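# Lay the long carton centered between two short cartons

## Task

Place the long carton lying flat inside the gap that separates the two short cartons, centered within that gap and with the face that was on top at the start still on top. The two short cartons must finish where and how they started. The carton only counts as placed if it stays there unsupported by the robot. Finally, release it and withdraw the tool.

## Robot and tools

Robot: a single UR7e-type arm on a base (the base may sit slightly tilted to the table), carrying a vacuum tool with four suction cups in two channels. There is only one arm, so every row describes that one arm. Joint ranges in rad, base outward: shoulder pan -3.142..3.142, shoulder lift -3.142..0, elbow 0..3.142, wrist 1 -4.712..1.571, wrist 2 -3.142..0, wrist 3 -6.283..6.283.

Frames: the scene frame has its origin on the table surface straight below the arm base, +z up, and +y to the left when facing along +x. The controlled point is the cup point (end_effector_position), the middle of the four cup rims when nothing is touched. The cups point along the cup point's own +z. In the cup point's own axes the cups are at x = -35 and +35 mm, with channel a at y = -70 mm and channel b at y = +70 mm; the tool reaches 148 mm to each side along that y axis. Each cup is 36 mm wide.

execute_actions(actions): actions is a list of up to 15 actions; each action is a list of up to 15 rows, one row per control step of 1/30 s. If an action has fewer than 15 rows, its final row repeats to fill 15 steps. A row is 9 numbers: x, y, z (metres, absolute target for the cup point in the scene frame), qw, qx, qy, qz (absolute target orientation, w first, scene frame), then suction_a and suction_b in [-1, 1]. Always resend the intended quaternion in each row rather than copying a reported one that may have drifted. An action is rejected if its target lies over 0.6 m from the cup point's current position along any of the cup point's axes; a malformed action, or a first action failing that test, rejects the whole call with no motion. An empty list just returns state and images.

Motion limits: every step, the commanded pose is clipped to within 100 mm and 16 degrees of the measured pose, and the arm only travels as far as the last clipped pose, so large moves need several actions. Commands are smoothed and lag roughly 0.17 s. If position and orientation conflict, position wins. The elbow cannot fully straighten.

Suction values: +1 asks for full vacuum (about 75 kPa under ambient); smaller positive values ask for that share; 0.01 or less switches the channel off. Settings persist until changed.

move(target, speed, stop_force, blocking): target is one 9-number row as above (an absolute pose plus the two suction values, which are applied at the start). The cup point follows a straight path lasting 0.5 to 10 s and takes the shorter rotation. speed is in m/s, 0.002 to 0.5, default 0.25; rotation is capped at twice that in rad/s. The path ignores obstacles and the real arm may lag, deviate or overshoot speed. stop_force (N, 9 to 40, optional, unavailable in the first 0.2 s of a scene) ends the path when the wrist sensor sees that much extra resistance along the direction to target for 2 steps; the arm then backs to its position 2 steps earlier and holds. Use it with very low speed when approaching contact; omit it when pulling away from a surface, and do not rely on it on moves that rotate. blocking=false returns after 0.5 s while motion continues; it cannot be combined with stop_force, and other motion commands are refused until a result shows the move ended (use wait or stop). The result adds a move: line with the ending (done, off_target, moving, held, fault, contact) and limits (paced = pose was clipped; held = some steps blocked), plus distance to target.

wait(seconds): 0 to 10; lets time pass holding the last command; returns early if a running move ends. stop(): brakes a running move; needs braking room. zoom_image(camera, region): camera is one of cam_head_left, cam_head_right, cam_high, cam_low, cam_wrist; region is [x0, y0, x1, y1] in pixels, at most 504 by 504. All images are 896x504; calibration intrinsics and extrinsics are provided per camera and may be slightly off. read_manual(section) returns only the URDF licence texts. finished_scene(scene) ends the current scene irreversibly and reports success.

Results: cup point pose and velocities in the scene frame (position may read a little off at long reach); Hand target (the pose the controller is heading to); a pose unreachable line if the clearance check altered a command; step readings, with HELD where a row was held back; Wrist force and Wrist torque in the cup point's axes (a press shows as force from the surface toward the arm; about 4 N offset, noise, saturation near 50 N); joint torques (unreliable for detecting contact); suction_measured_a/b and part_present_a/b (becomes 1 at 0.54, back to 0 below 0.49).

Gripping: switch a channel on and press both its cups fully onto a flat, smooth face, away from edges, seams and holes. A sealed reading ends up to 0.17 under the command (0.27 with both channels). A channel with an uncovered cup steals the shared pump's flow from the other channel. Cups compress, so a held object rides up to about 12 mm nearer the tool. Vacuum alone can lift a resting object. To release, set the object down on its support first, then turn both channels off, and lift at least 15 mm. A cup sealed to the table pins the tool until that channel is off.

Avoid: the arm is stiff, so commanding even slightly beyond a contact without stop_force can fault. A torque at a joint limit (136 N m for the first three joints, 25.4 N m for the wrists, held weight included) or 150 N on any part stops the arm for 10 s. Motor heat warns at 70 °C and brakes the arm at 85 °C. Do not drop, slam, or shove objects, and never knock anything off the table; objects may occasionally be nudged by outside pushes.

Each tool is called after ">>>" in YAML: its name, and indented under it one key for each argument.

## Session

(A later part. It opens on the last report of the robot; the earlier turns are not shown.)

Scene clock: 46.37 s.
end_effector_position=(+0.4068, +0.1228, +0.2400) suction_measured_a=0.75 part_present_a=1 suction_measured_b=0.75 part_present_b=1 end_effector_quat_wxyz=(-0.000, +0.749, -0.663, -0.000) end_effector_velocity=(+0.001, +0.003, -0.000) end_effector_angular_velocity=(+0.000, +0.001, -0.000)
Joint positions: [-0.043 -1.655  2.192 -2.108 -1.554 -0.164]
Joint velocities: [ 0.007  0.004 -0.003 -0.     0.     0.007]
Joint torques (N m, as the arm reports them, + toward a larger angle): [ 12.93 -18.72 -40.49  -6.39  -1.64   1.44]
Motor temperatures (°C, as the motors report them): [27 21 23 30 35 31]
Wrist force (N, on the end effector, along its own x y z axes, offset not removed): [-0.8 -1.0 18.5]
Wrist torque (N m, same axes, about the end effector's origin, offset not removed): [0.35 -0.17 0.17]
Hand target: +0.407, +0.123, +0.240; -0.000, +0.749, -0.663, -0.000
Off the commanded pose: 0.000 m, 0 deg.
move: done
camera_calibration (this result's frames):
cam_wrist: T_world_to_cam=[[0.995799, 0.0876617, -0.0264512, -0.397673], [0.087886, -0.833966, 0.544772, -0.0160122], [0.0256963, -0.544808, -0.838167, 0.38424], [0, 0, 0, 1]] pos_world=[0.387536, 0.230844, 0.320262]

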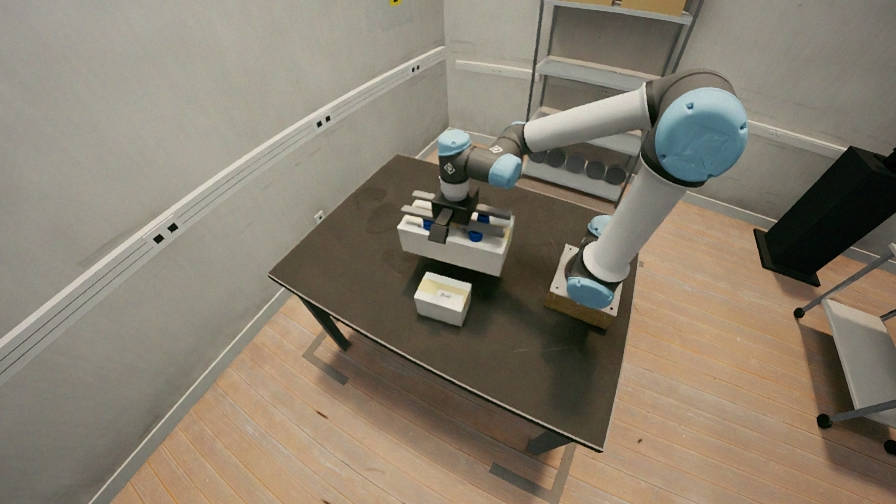

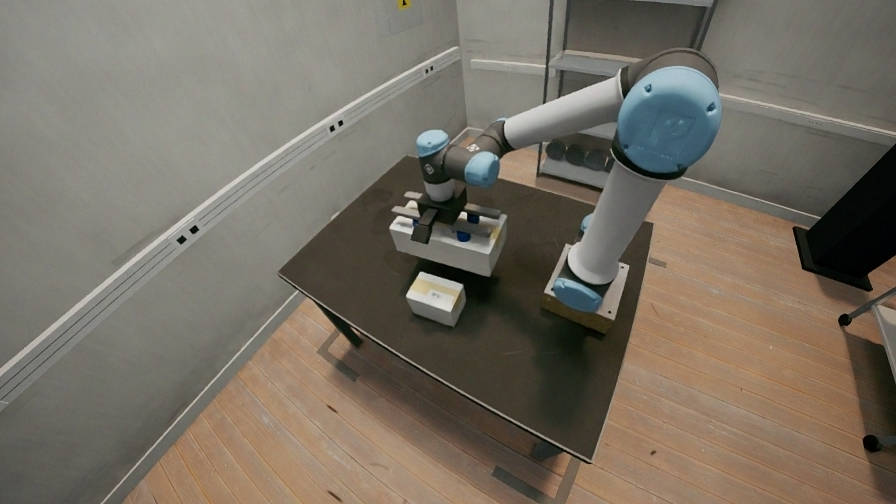

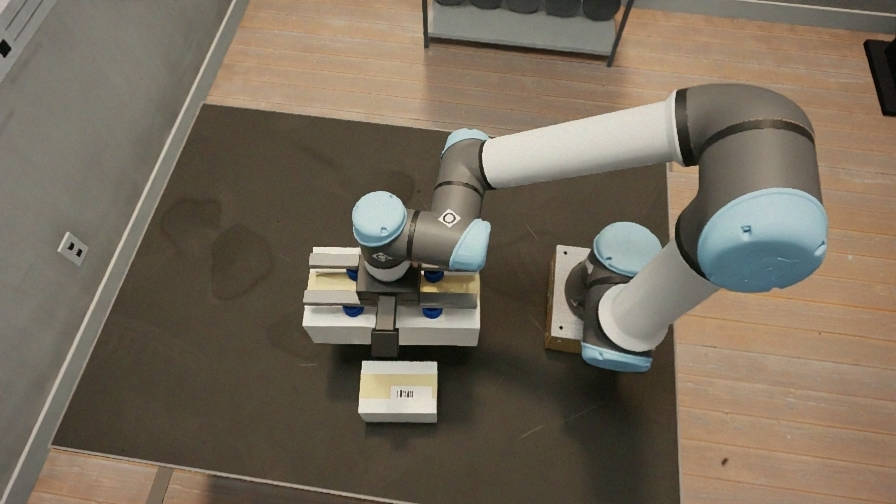

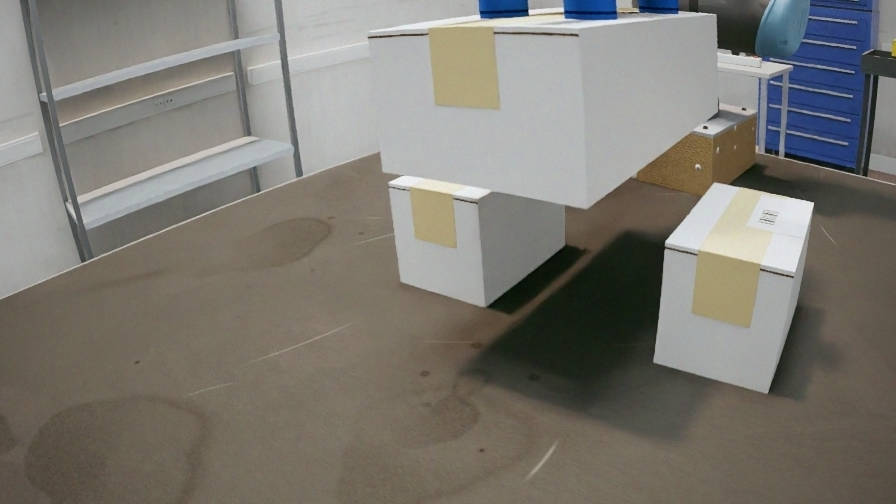

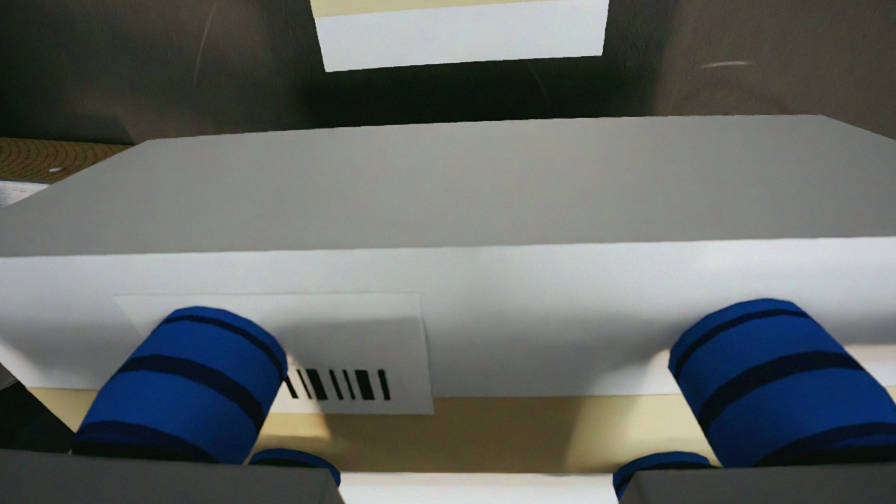

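>>> move:
  target: [0.395,0.130,0.205,0,-0.749,0.663,0,1,1]
  speed: 0.05

>>> zoom_image:
  camera: "cam_high"
  region: [280,220,520,440]

Scene clock: 53.13 s.
end_effector_position=(+0.3950, +0.1300, +0.2053) suction_measured_a=0.75 part_present_a=1 suction_measured_b=0.75 part_present_b=1 end_effector_quat_wxyz=(+0.000, +0.749, -0.663, -0.000) end_effector_velocity=(-0.001, -0.000, -0.003) end_effector_angular_velocity=(-0.002, +0.002, +0.000)
Joint positions: [-0.024 -1.621  2.267 -2.218 -1.554 -0.145]
Joint velocities: [ 0.001  0.005  0.005 -0.008 -0.002  0.   ]
Joint torques (N m, as the arm reports them, + toward a larger angle): [ 13.6  -20.37 -21.18  -6.21  -1.67   1.68]
Motor temperatures (°C, as the motors report them): [27 21 23 30 35 31]
Wrist force (N, on the end effector, along its own x y z axes, offset not removed): [0.9 -0.6 19.7]
Wrist torque (N m, same axes, about the end effector's origin, offset not removed): [0.38 -0.36 0.10]
Hand target: +0.395, +0.130, +0.205; +0.000, +0.749, -0.663, -0.000
Off the commanded pose: 0.000 m, 0 deg.
move: done
camera_calibration (this result's frames):
cam_wrist: T_world_to_cam=[[0.995793, 0.0877505, -0.0263833, -0.38751], [0.0879015, -0.833501, 0.54548, 0.00972215], [0.0258756, -0.545505, -0.837708, 0.359264], [0, 0, 0, 1]] pos_world=[0.375729, 0.238088, 0.285431]

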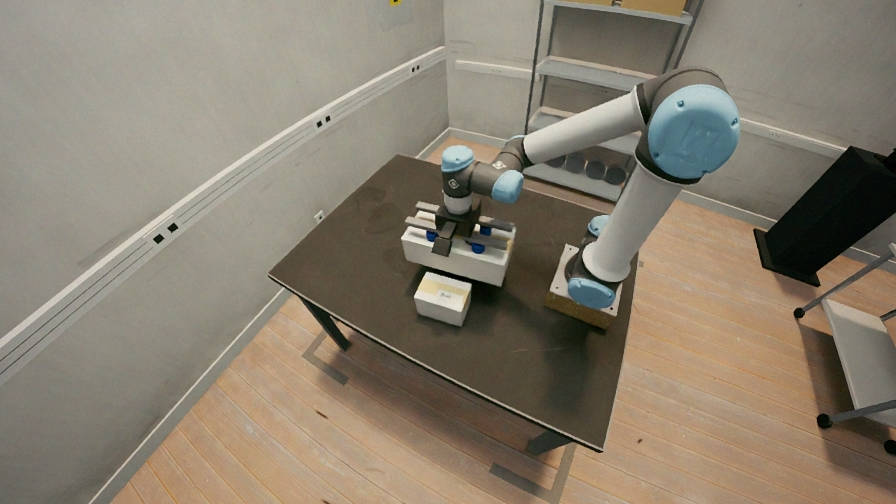

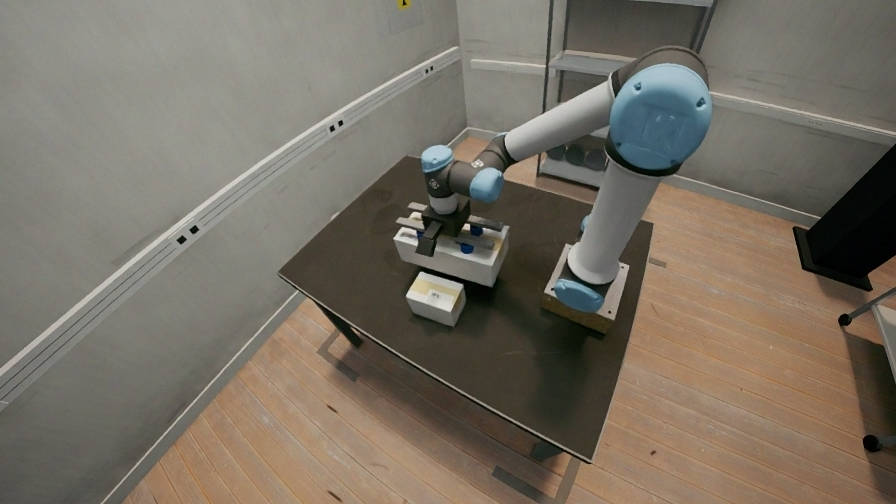

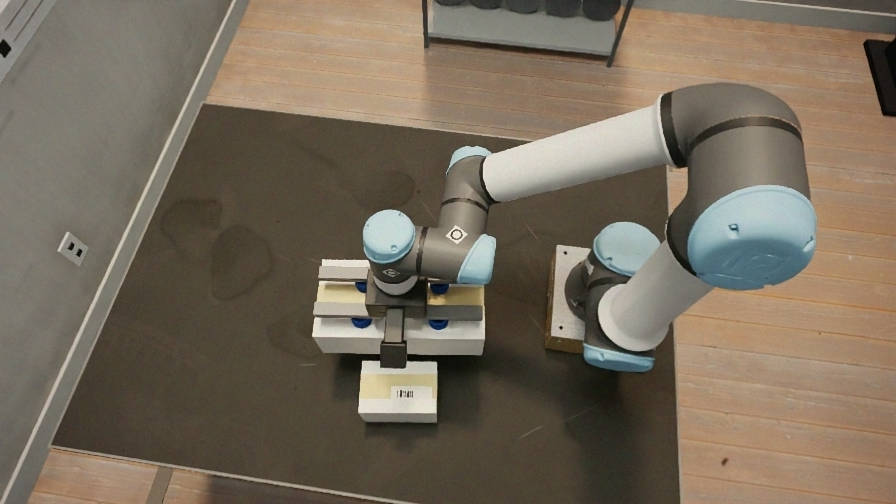

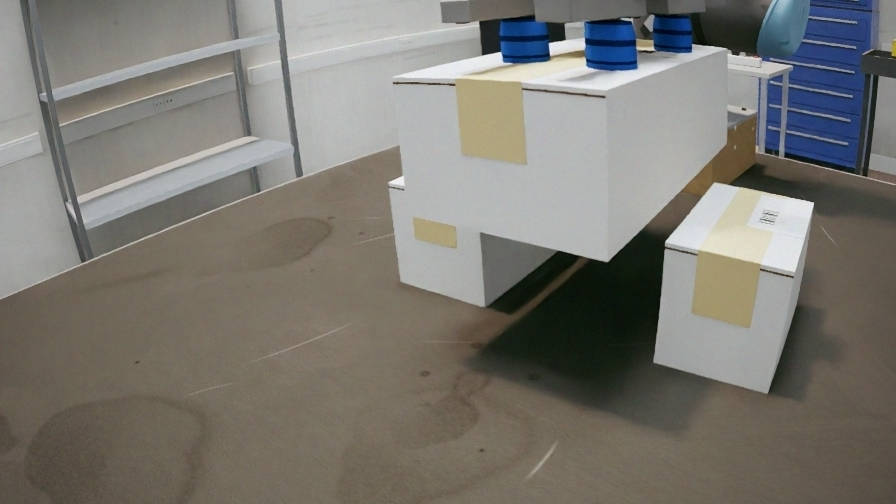

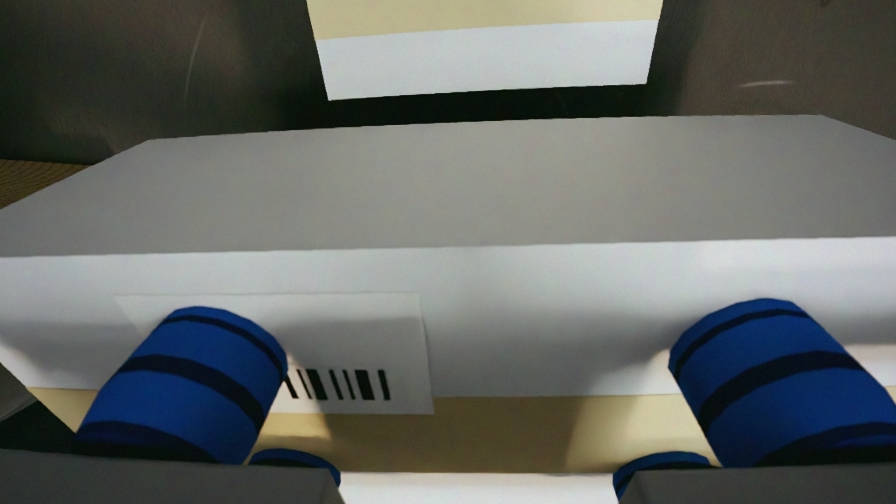

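Region (280, 220, 520, 440) of cam_high's 896x504 image, scaled by 2.100, with more detail than that image has; it fills the top 462 rows of this view, and the rest is white.

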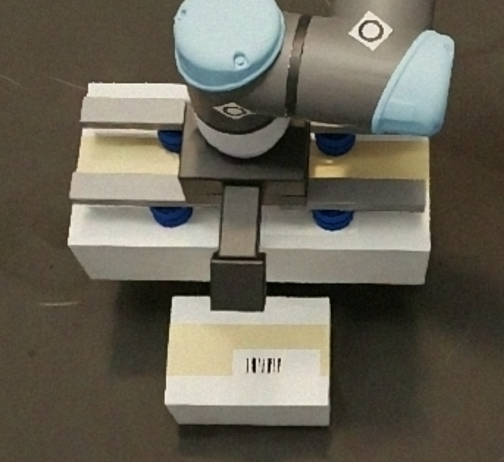

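>>> move:
  target: [0.394,0.137,0.20,0,-0.749,0.663,0,1,1]
  speed: 0.03

>>> move:
  target: [0.394,0.137,0.15,0,-0.749,0.663,0,1,1]
  speed: 0.03
  stop_force: 9

Scene clock: 56.80 s.
end_effector_position=(+0.3940, +0.1368, +0.2002) suction_measured_a=0.75 part_present_a=1 suction_measured_b=0.75 part_present_b=1 end_effector_quat_wxyz=(-0.000, +0.749, -0.663, -0.000) end_effector_velocity=(+0.000, +0.001, -0.001) end_effector_angular_velocity=(-0.001, -0.001, -0.002)
Joint positions: [-0.007 -1.608  2.272 -2.235 -1.555 -0.127]
Joint velocities: [ 0.004  0.004  0.    -0.005 -0.001  0.006]
Joint torques (N m, as the arm reports them, + toward a larger angle): [  9.89 -19.76 -21.31  -6.26  -0.56   1.25]
Motor temperatures (°C, as the motors report them): [27 21 23 30 35 31]
Wrist force (N, on the end effector, along its own x y z axes, offset not removed): [0.4 -0.6 18.0]
Wrist torque (N m, same axes, about the end effector's origin, offset not removed): [0.39 -0.27 0.20]
Hand target: +0.394, +0.137, +0.200; -0.000, +0.749, -0.663, -0.000
Off the commanded pose: 0.000 m, 0 deg.
move: done
camera_calibration (this result's frames):
cam_wrist: T_world_to_cam=[[0.995793, 0.0877606, -0.0263465, -0.387241], [0.0878899, -0.833503, 0.54548, 0.0182721], [0.0259119, -0.545501, -0.837709, 0.358719], [0, 0, 0, 1]] pos_world=[0.374711, 0.244896, 0.280333]

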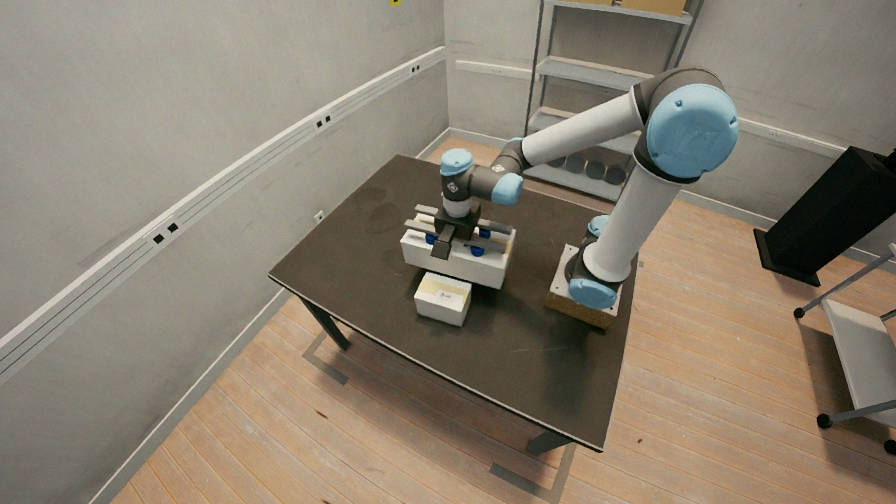

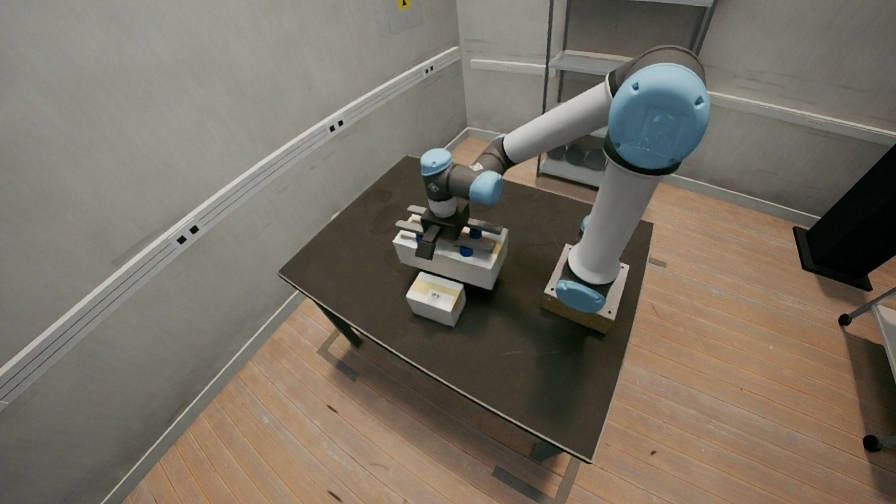

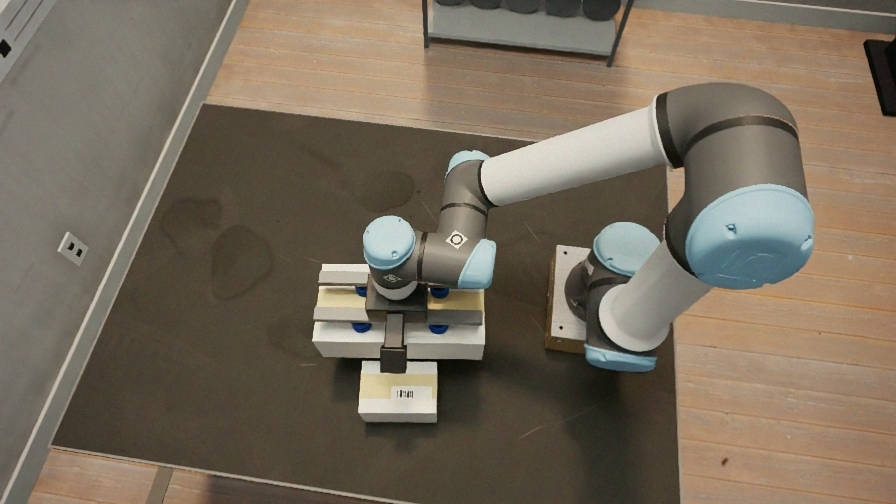

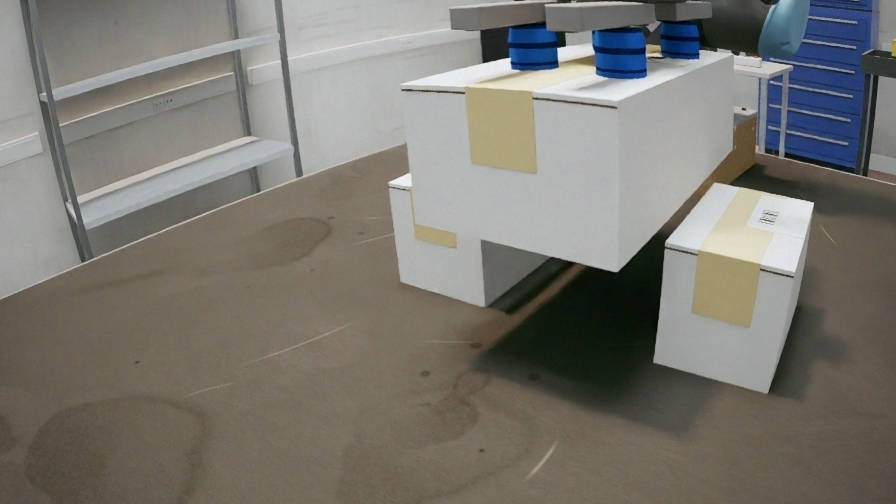

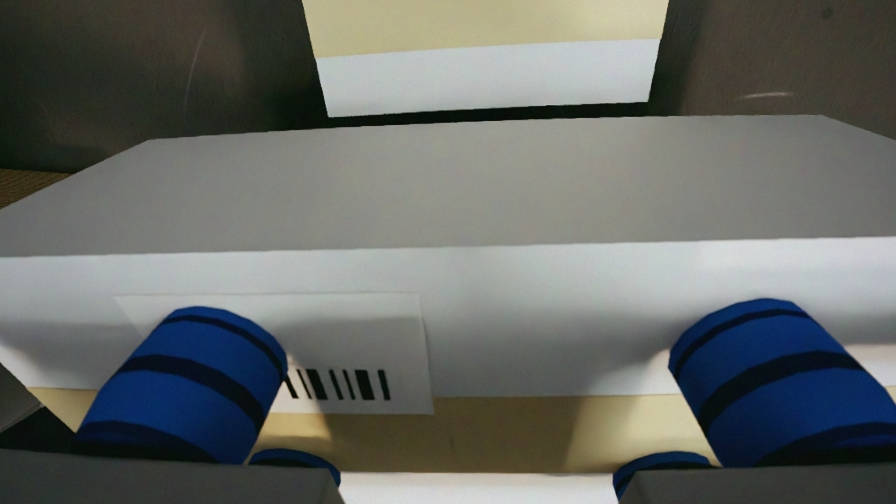

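Scene clock: 58.83 s.
end_effector_position=(+0.3939, +0.1370, +0.1503) suction_measured_a=0.75 part_present_a=1 suction_measured_b=0.75 part_present_b=1 end_effector_quat_wxyz=(+0.000, +0.749, -0.663, -0.000) end_effector_velocity=(-0.000, -0.000, -0.003) end_effector_angular_velocity=(-0.000, +0.002, +0.001)
Joint positions: [-0.004 -1.5    2.334 -2.406 -1.555 -0.124]
Joint velocities: [-0.001  0.008  0.004 -0.01  -0.    -0.002]
Joint torques (N m, as the arm reports them, + toward a larger angle): [ 11.48 -19.72 -17.67  -6.    -1.71   1.44]
Motor temperatures (°C, as the motors report them): [27 21 23 30 35 31]
Wrist force (N, on the end effector, along its own x y z axes, offset not removed): [1.5 0.6 18.9]
Wrist torque (N m, same axes, about the end effector's origin, offset not removed): [0.52 -0.29 0.22]
Hand target: +0.394, +0.137, +0.150; +0.000, +0.749, -0.663, -0.000
Off the commanded pose: 0.000 m, 0 deg.
move: done
camera_calibration (this result's frames):
cam_wrist: T_world_to_cam=[[0.995794, 0.0877454, -0.0263648, -0.388495], [0.0878865, -0.83349, 0.5455, 0.0456569], [0.0258903, -0.545523, -0.837696, 0.317112], [0, 0, 0, 1]] pos_world=[0.374638, 0.245135, 0.230495]

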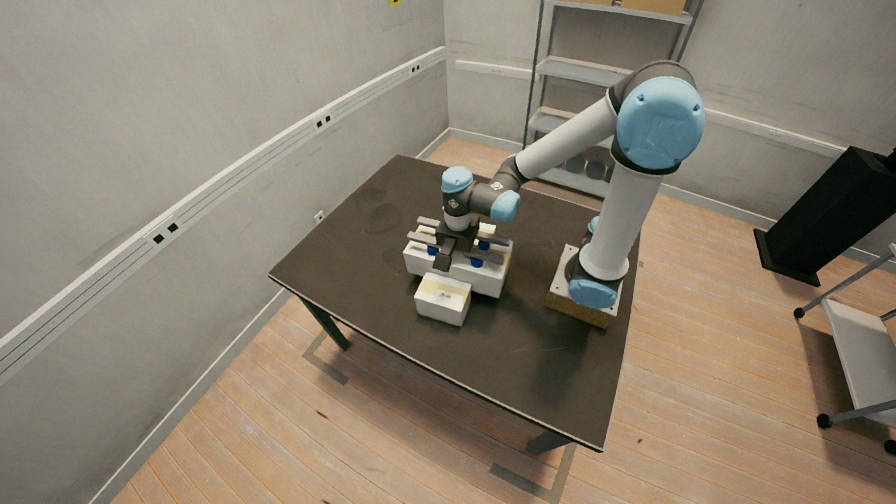

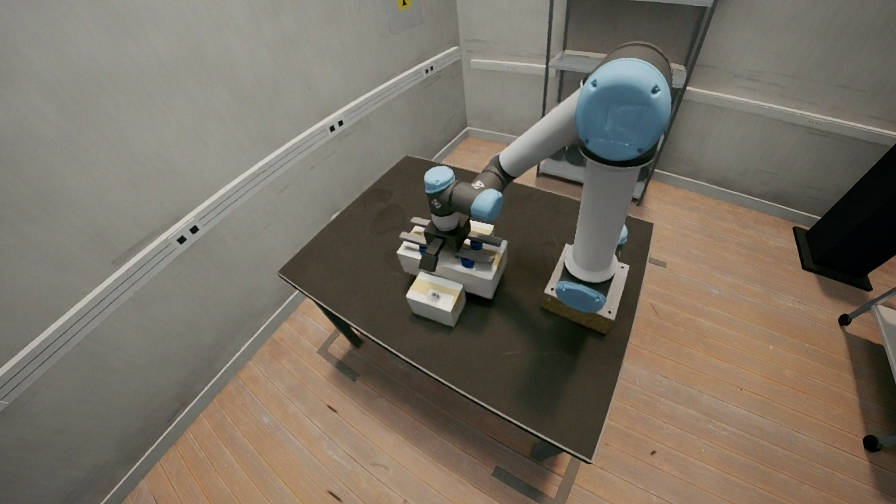

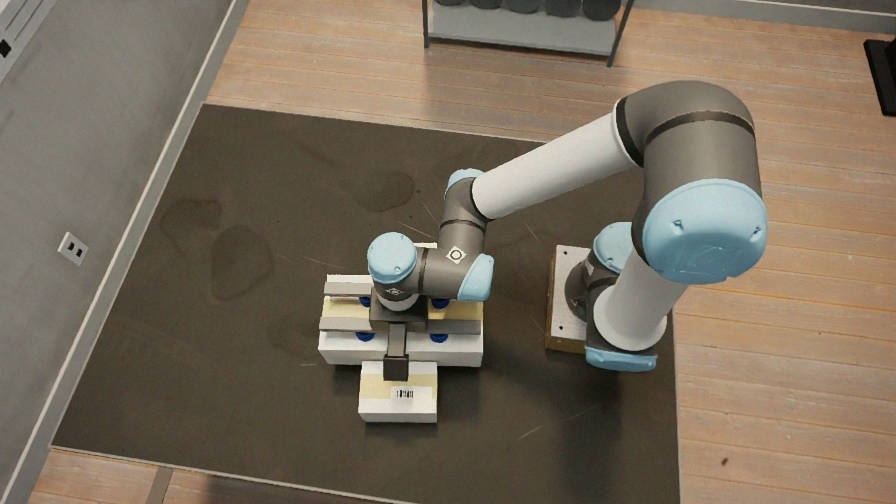

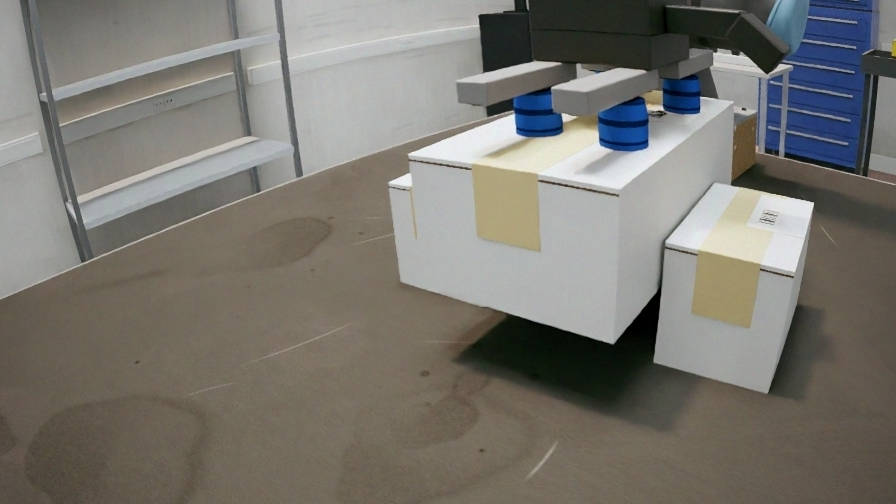

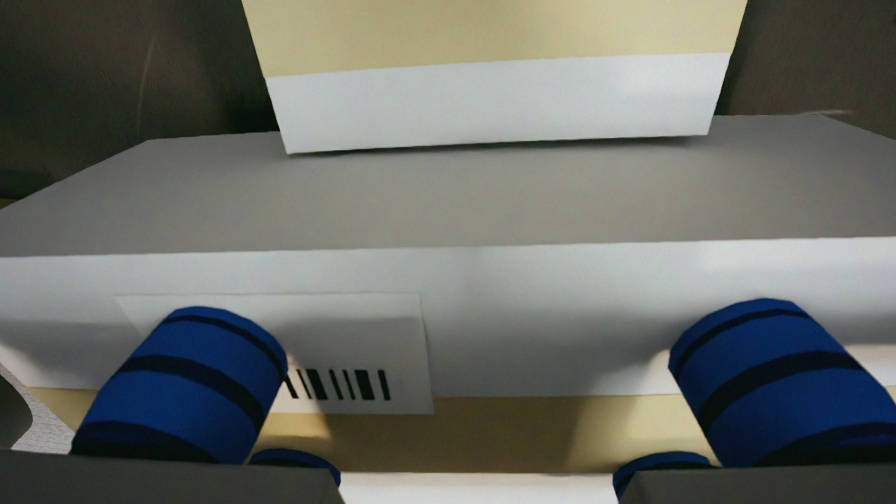

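>>> move:
  target: [0.394,0.135,0.08,0,-0.749,0.663,0,1,1]
  speed: 0.02
  stop_force: 15

>>> execute_actions:
  actions:
    - [[0.394,0.135,0.095,0,-0.749,0.663,0,0,0]]
    - [[0.394,0.135,0.13,0,-0.749,0.663,0,0,0]]

>>> move:
  target: [0.52,0.15,0.36,0,0,1,0,0,0]

Scene clock: 74.83 s.
end_effector_position=(+0.3943, +0.1352, +0.0890) suction_measured_a=0.75 part_present_a=1 suction_measured_b=0.75 part_present_b=1 end_effector_quat_wxyz=(-0.001, +0.749, -0.663, +0.001) end_effector_velocity=(-0.000, +0.000, -0.000) end_effector_angular_velocity=(-0.000, +0.001, +0.001)
Joint positions: [-0.006 -1.333  2.389 -2.63  -1.555 -0.126]
Joint velocities: [ 0.001  0.001  0.    -0.    -0.     0.   ]
Joint torques (N m, as the arm reports them, + toward a larger angle): [  0.2  -26.93 -15.42  -3.15  -0.24  -0.32]
Motor temperatures (°C, as the motors report them): [27 21 23 30 35 31]
Wrist force (N, on the end effector, along its own x y z axes, offset not removed): [-0.3 30.1 -26.8]
Wrist torque (N m, same axes, about the end effector's origin, offset not removed): [2.16 -0.76 0.24]
Hand target: +0.394, +0.135, +0.089; -0.001, +0.749, -0.663, +0.001
Off the commanded pose: 0.009 m, 0 deg.
FORCE FAULT: contact force on the arm reached its limit, and the arm stopped for 10 seconds. The contact can be on any part of the arm, not only on its tool. That time counts as 20 of the actions that you can send in this scene. The arm's remaining commands of this call were not run. The arm holds still and accepts commands again. Move the arm away from the contact; if what it grips holds it there, let go first. Pushing or pulling that hard again can fault the arm again.
move: fault (stop_force had ended the path)
camera_calibration (this result's frames):
cam_wrist: T_world_to_cam=[[0.995845, 0.0878004, -0.0241776, -0.390563], [0.0867329, -0.833457, 0.545734, 0.0780544], [0.0277647, -0.545564, -0.837609, 0.264009], [0, 0, 0, 1]] pos_world=[0.37484, 0.24338, 0.169097]

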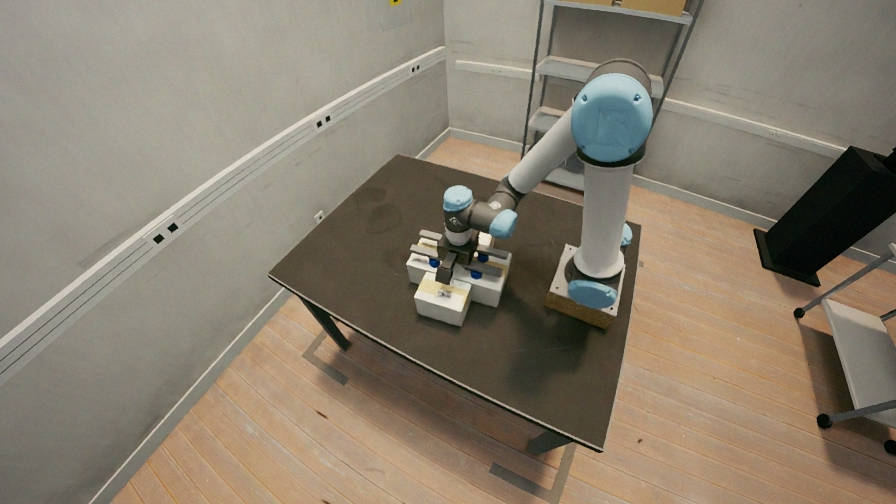

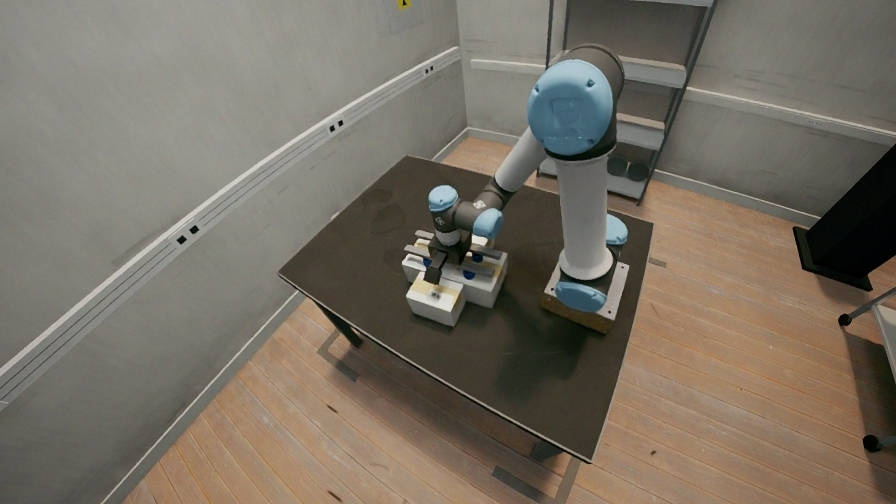

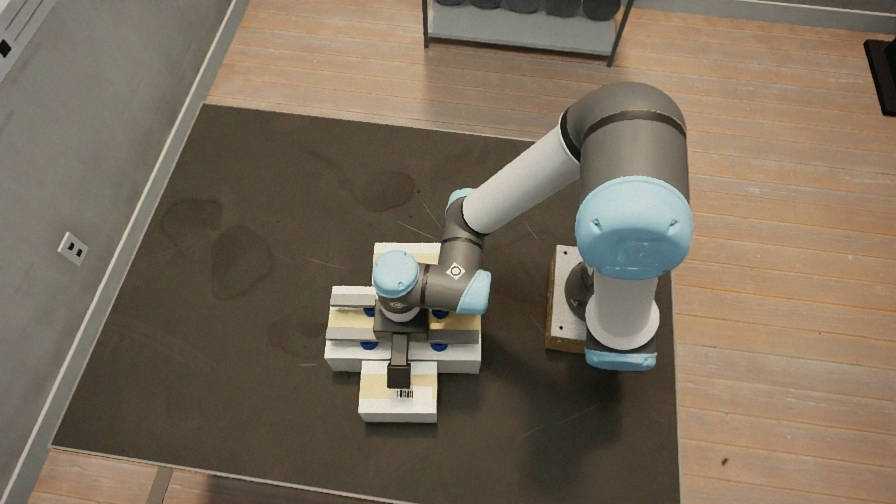

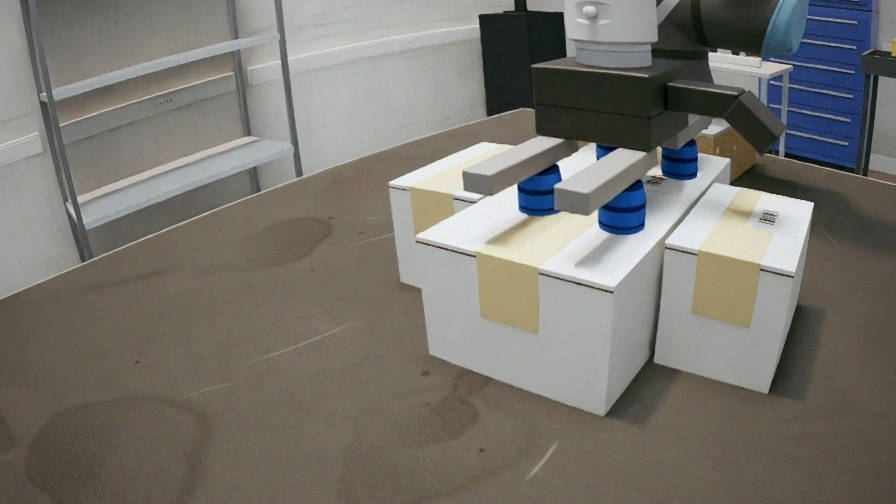

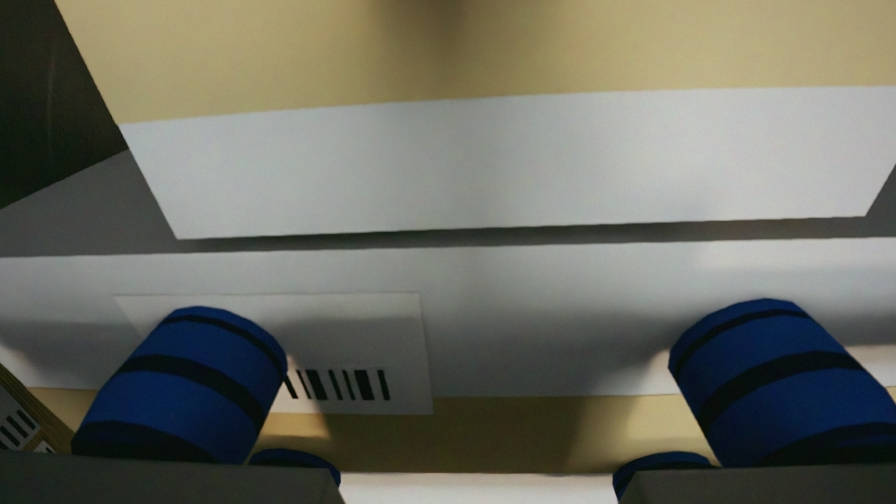

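not run: a fault stop came before this call.

not run: a fault stop came before this call.


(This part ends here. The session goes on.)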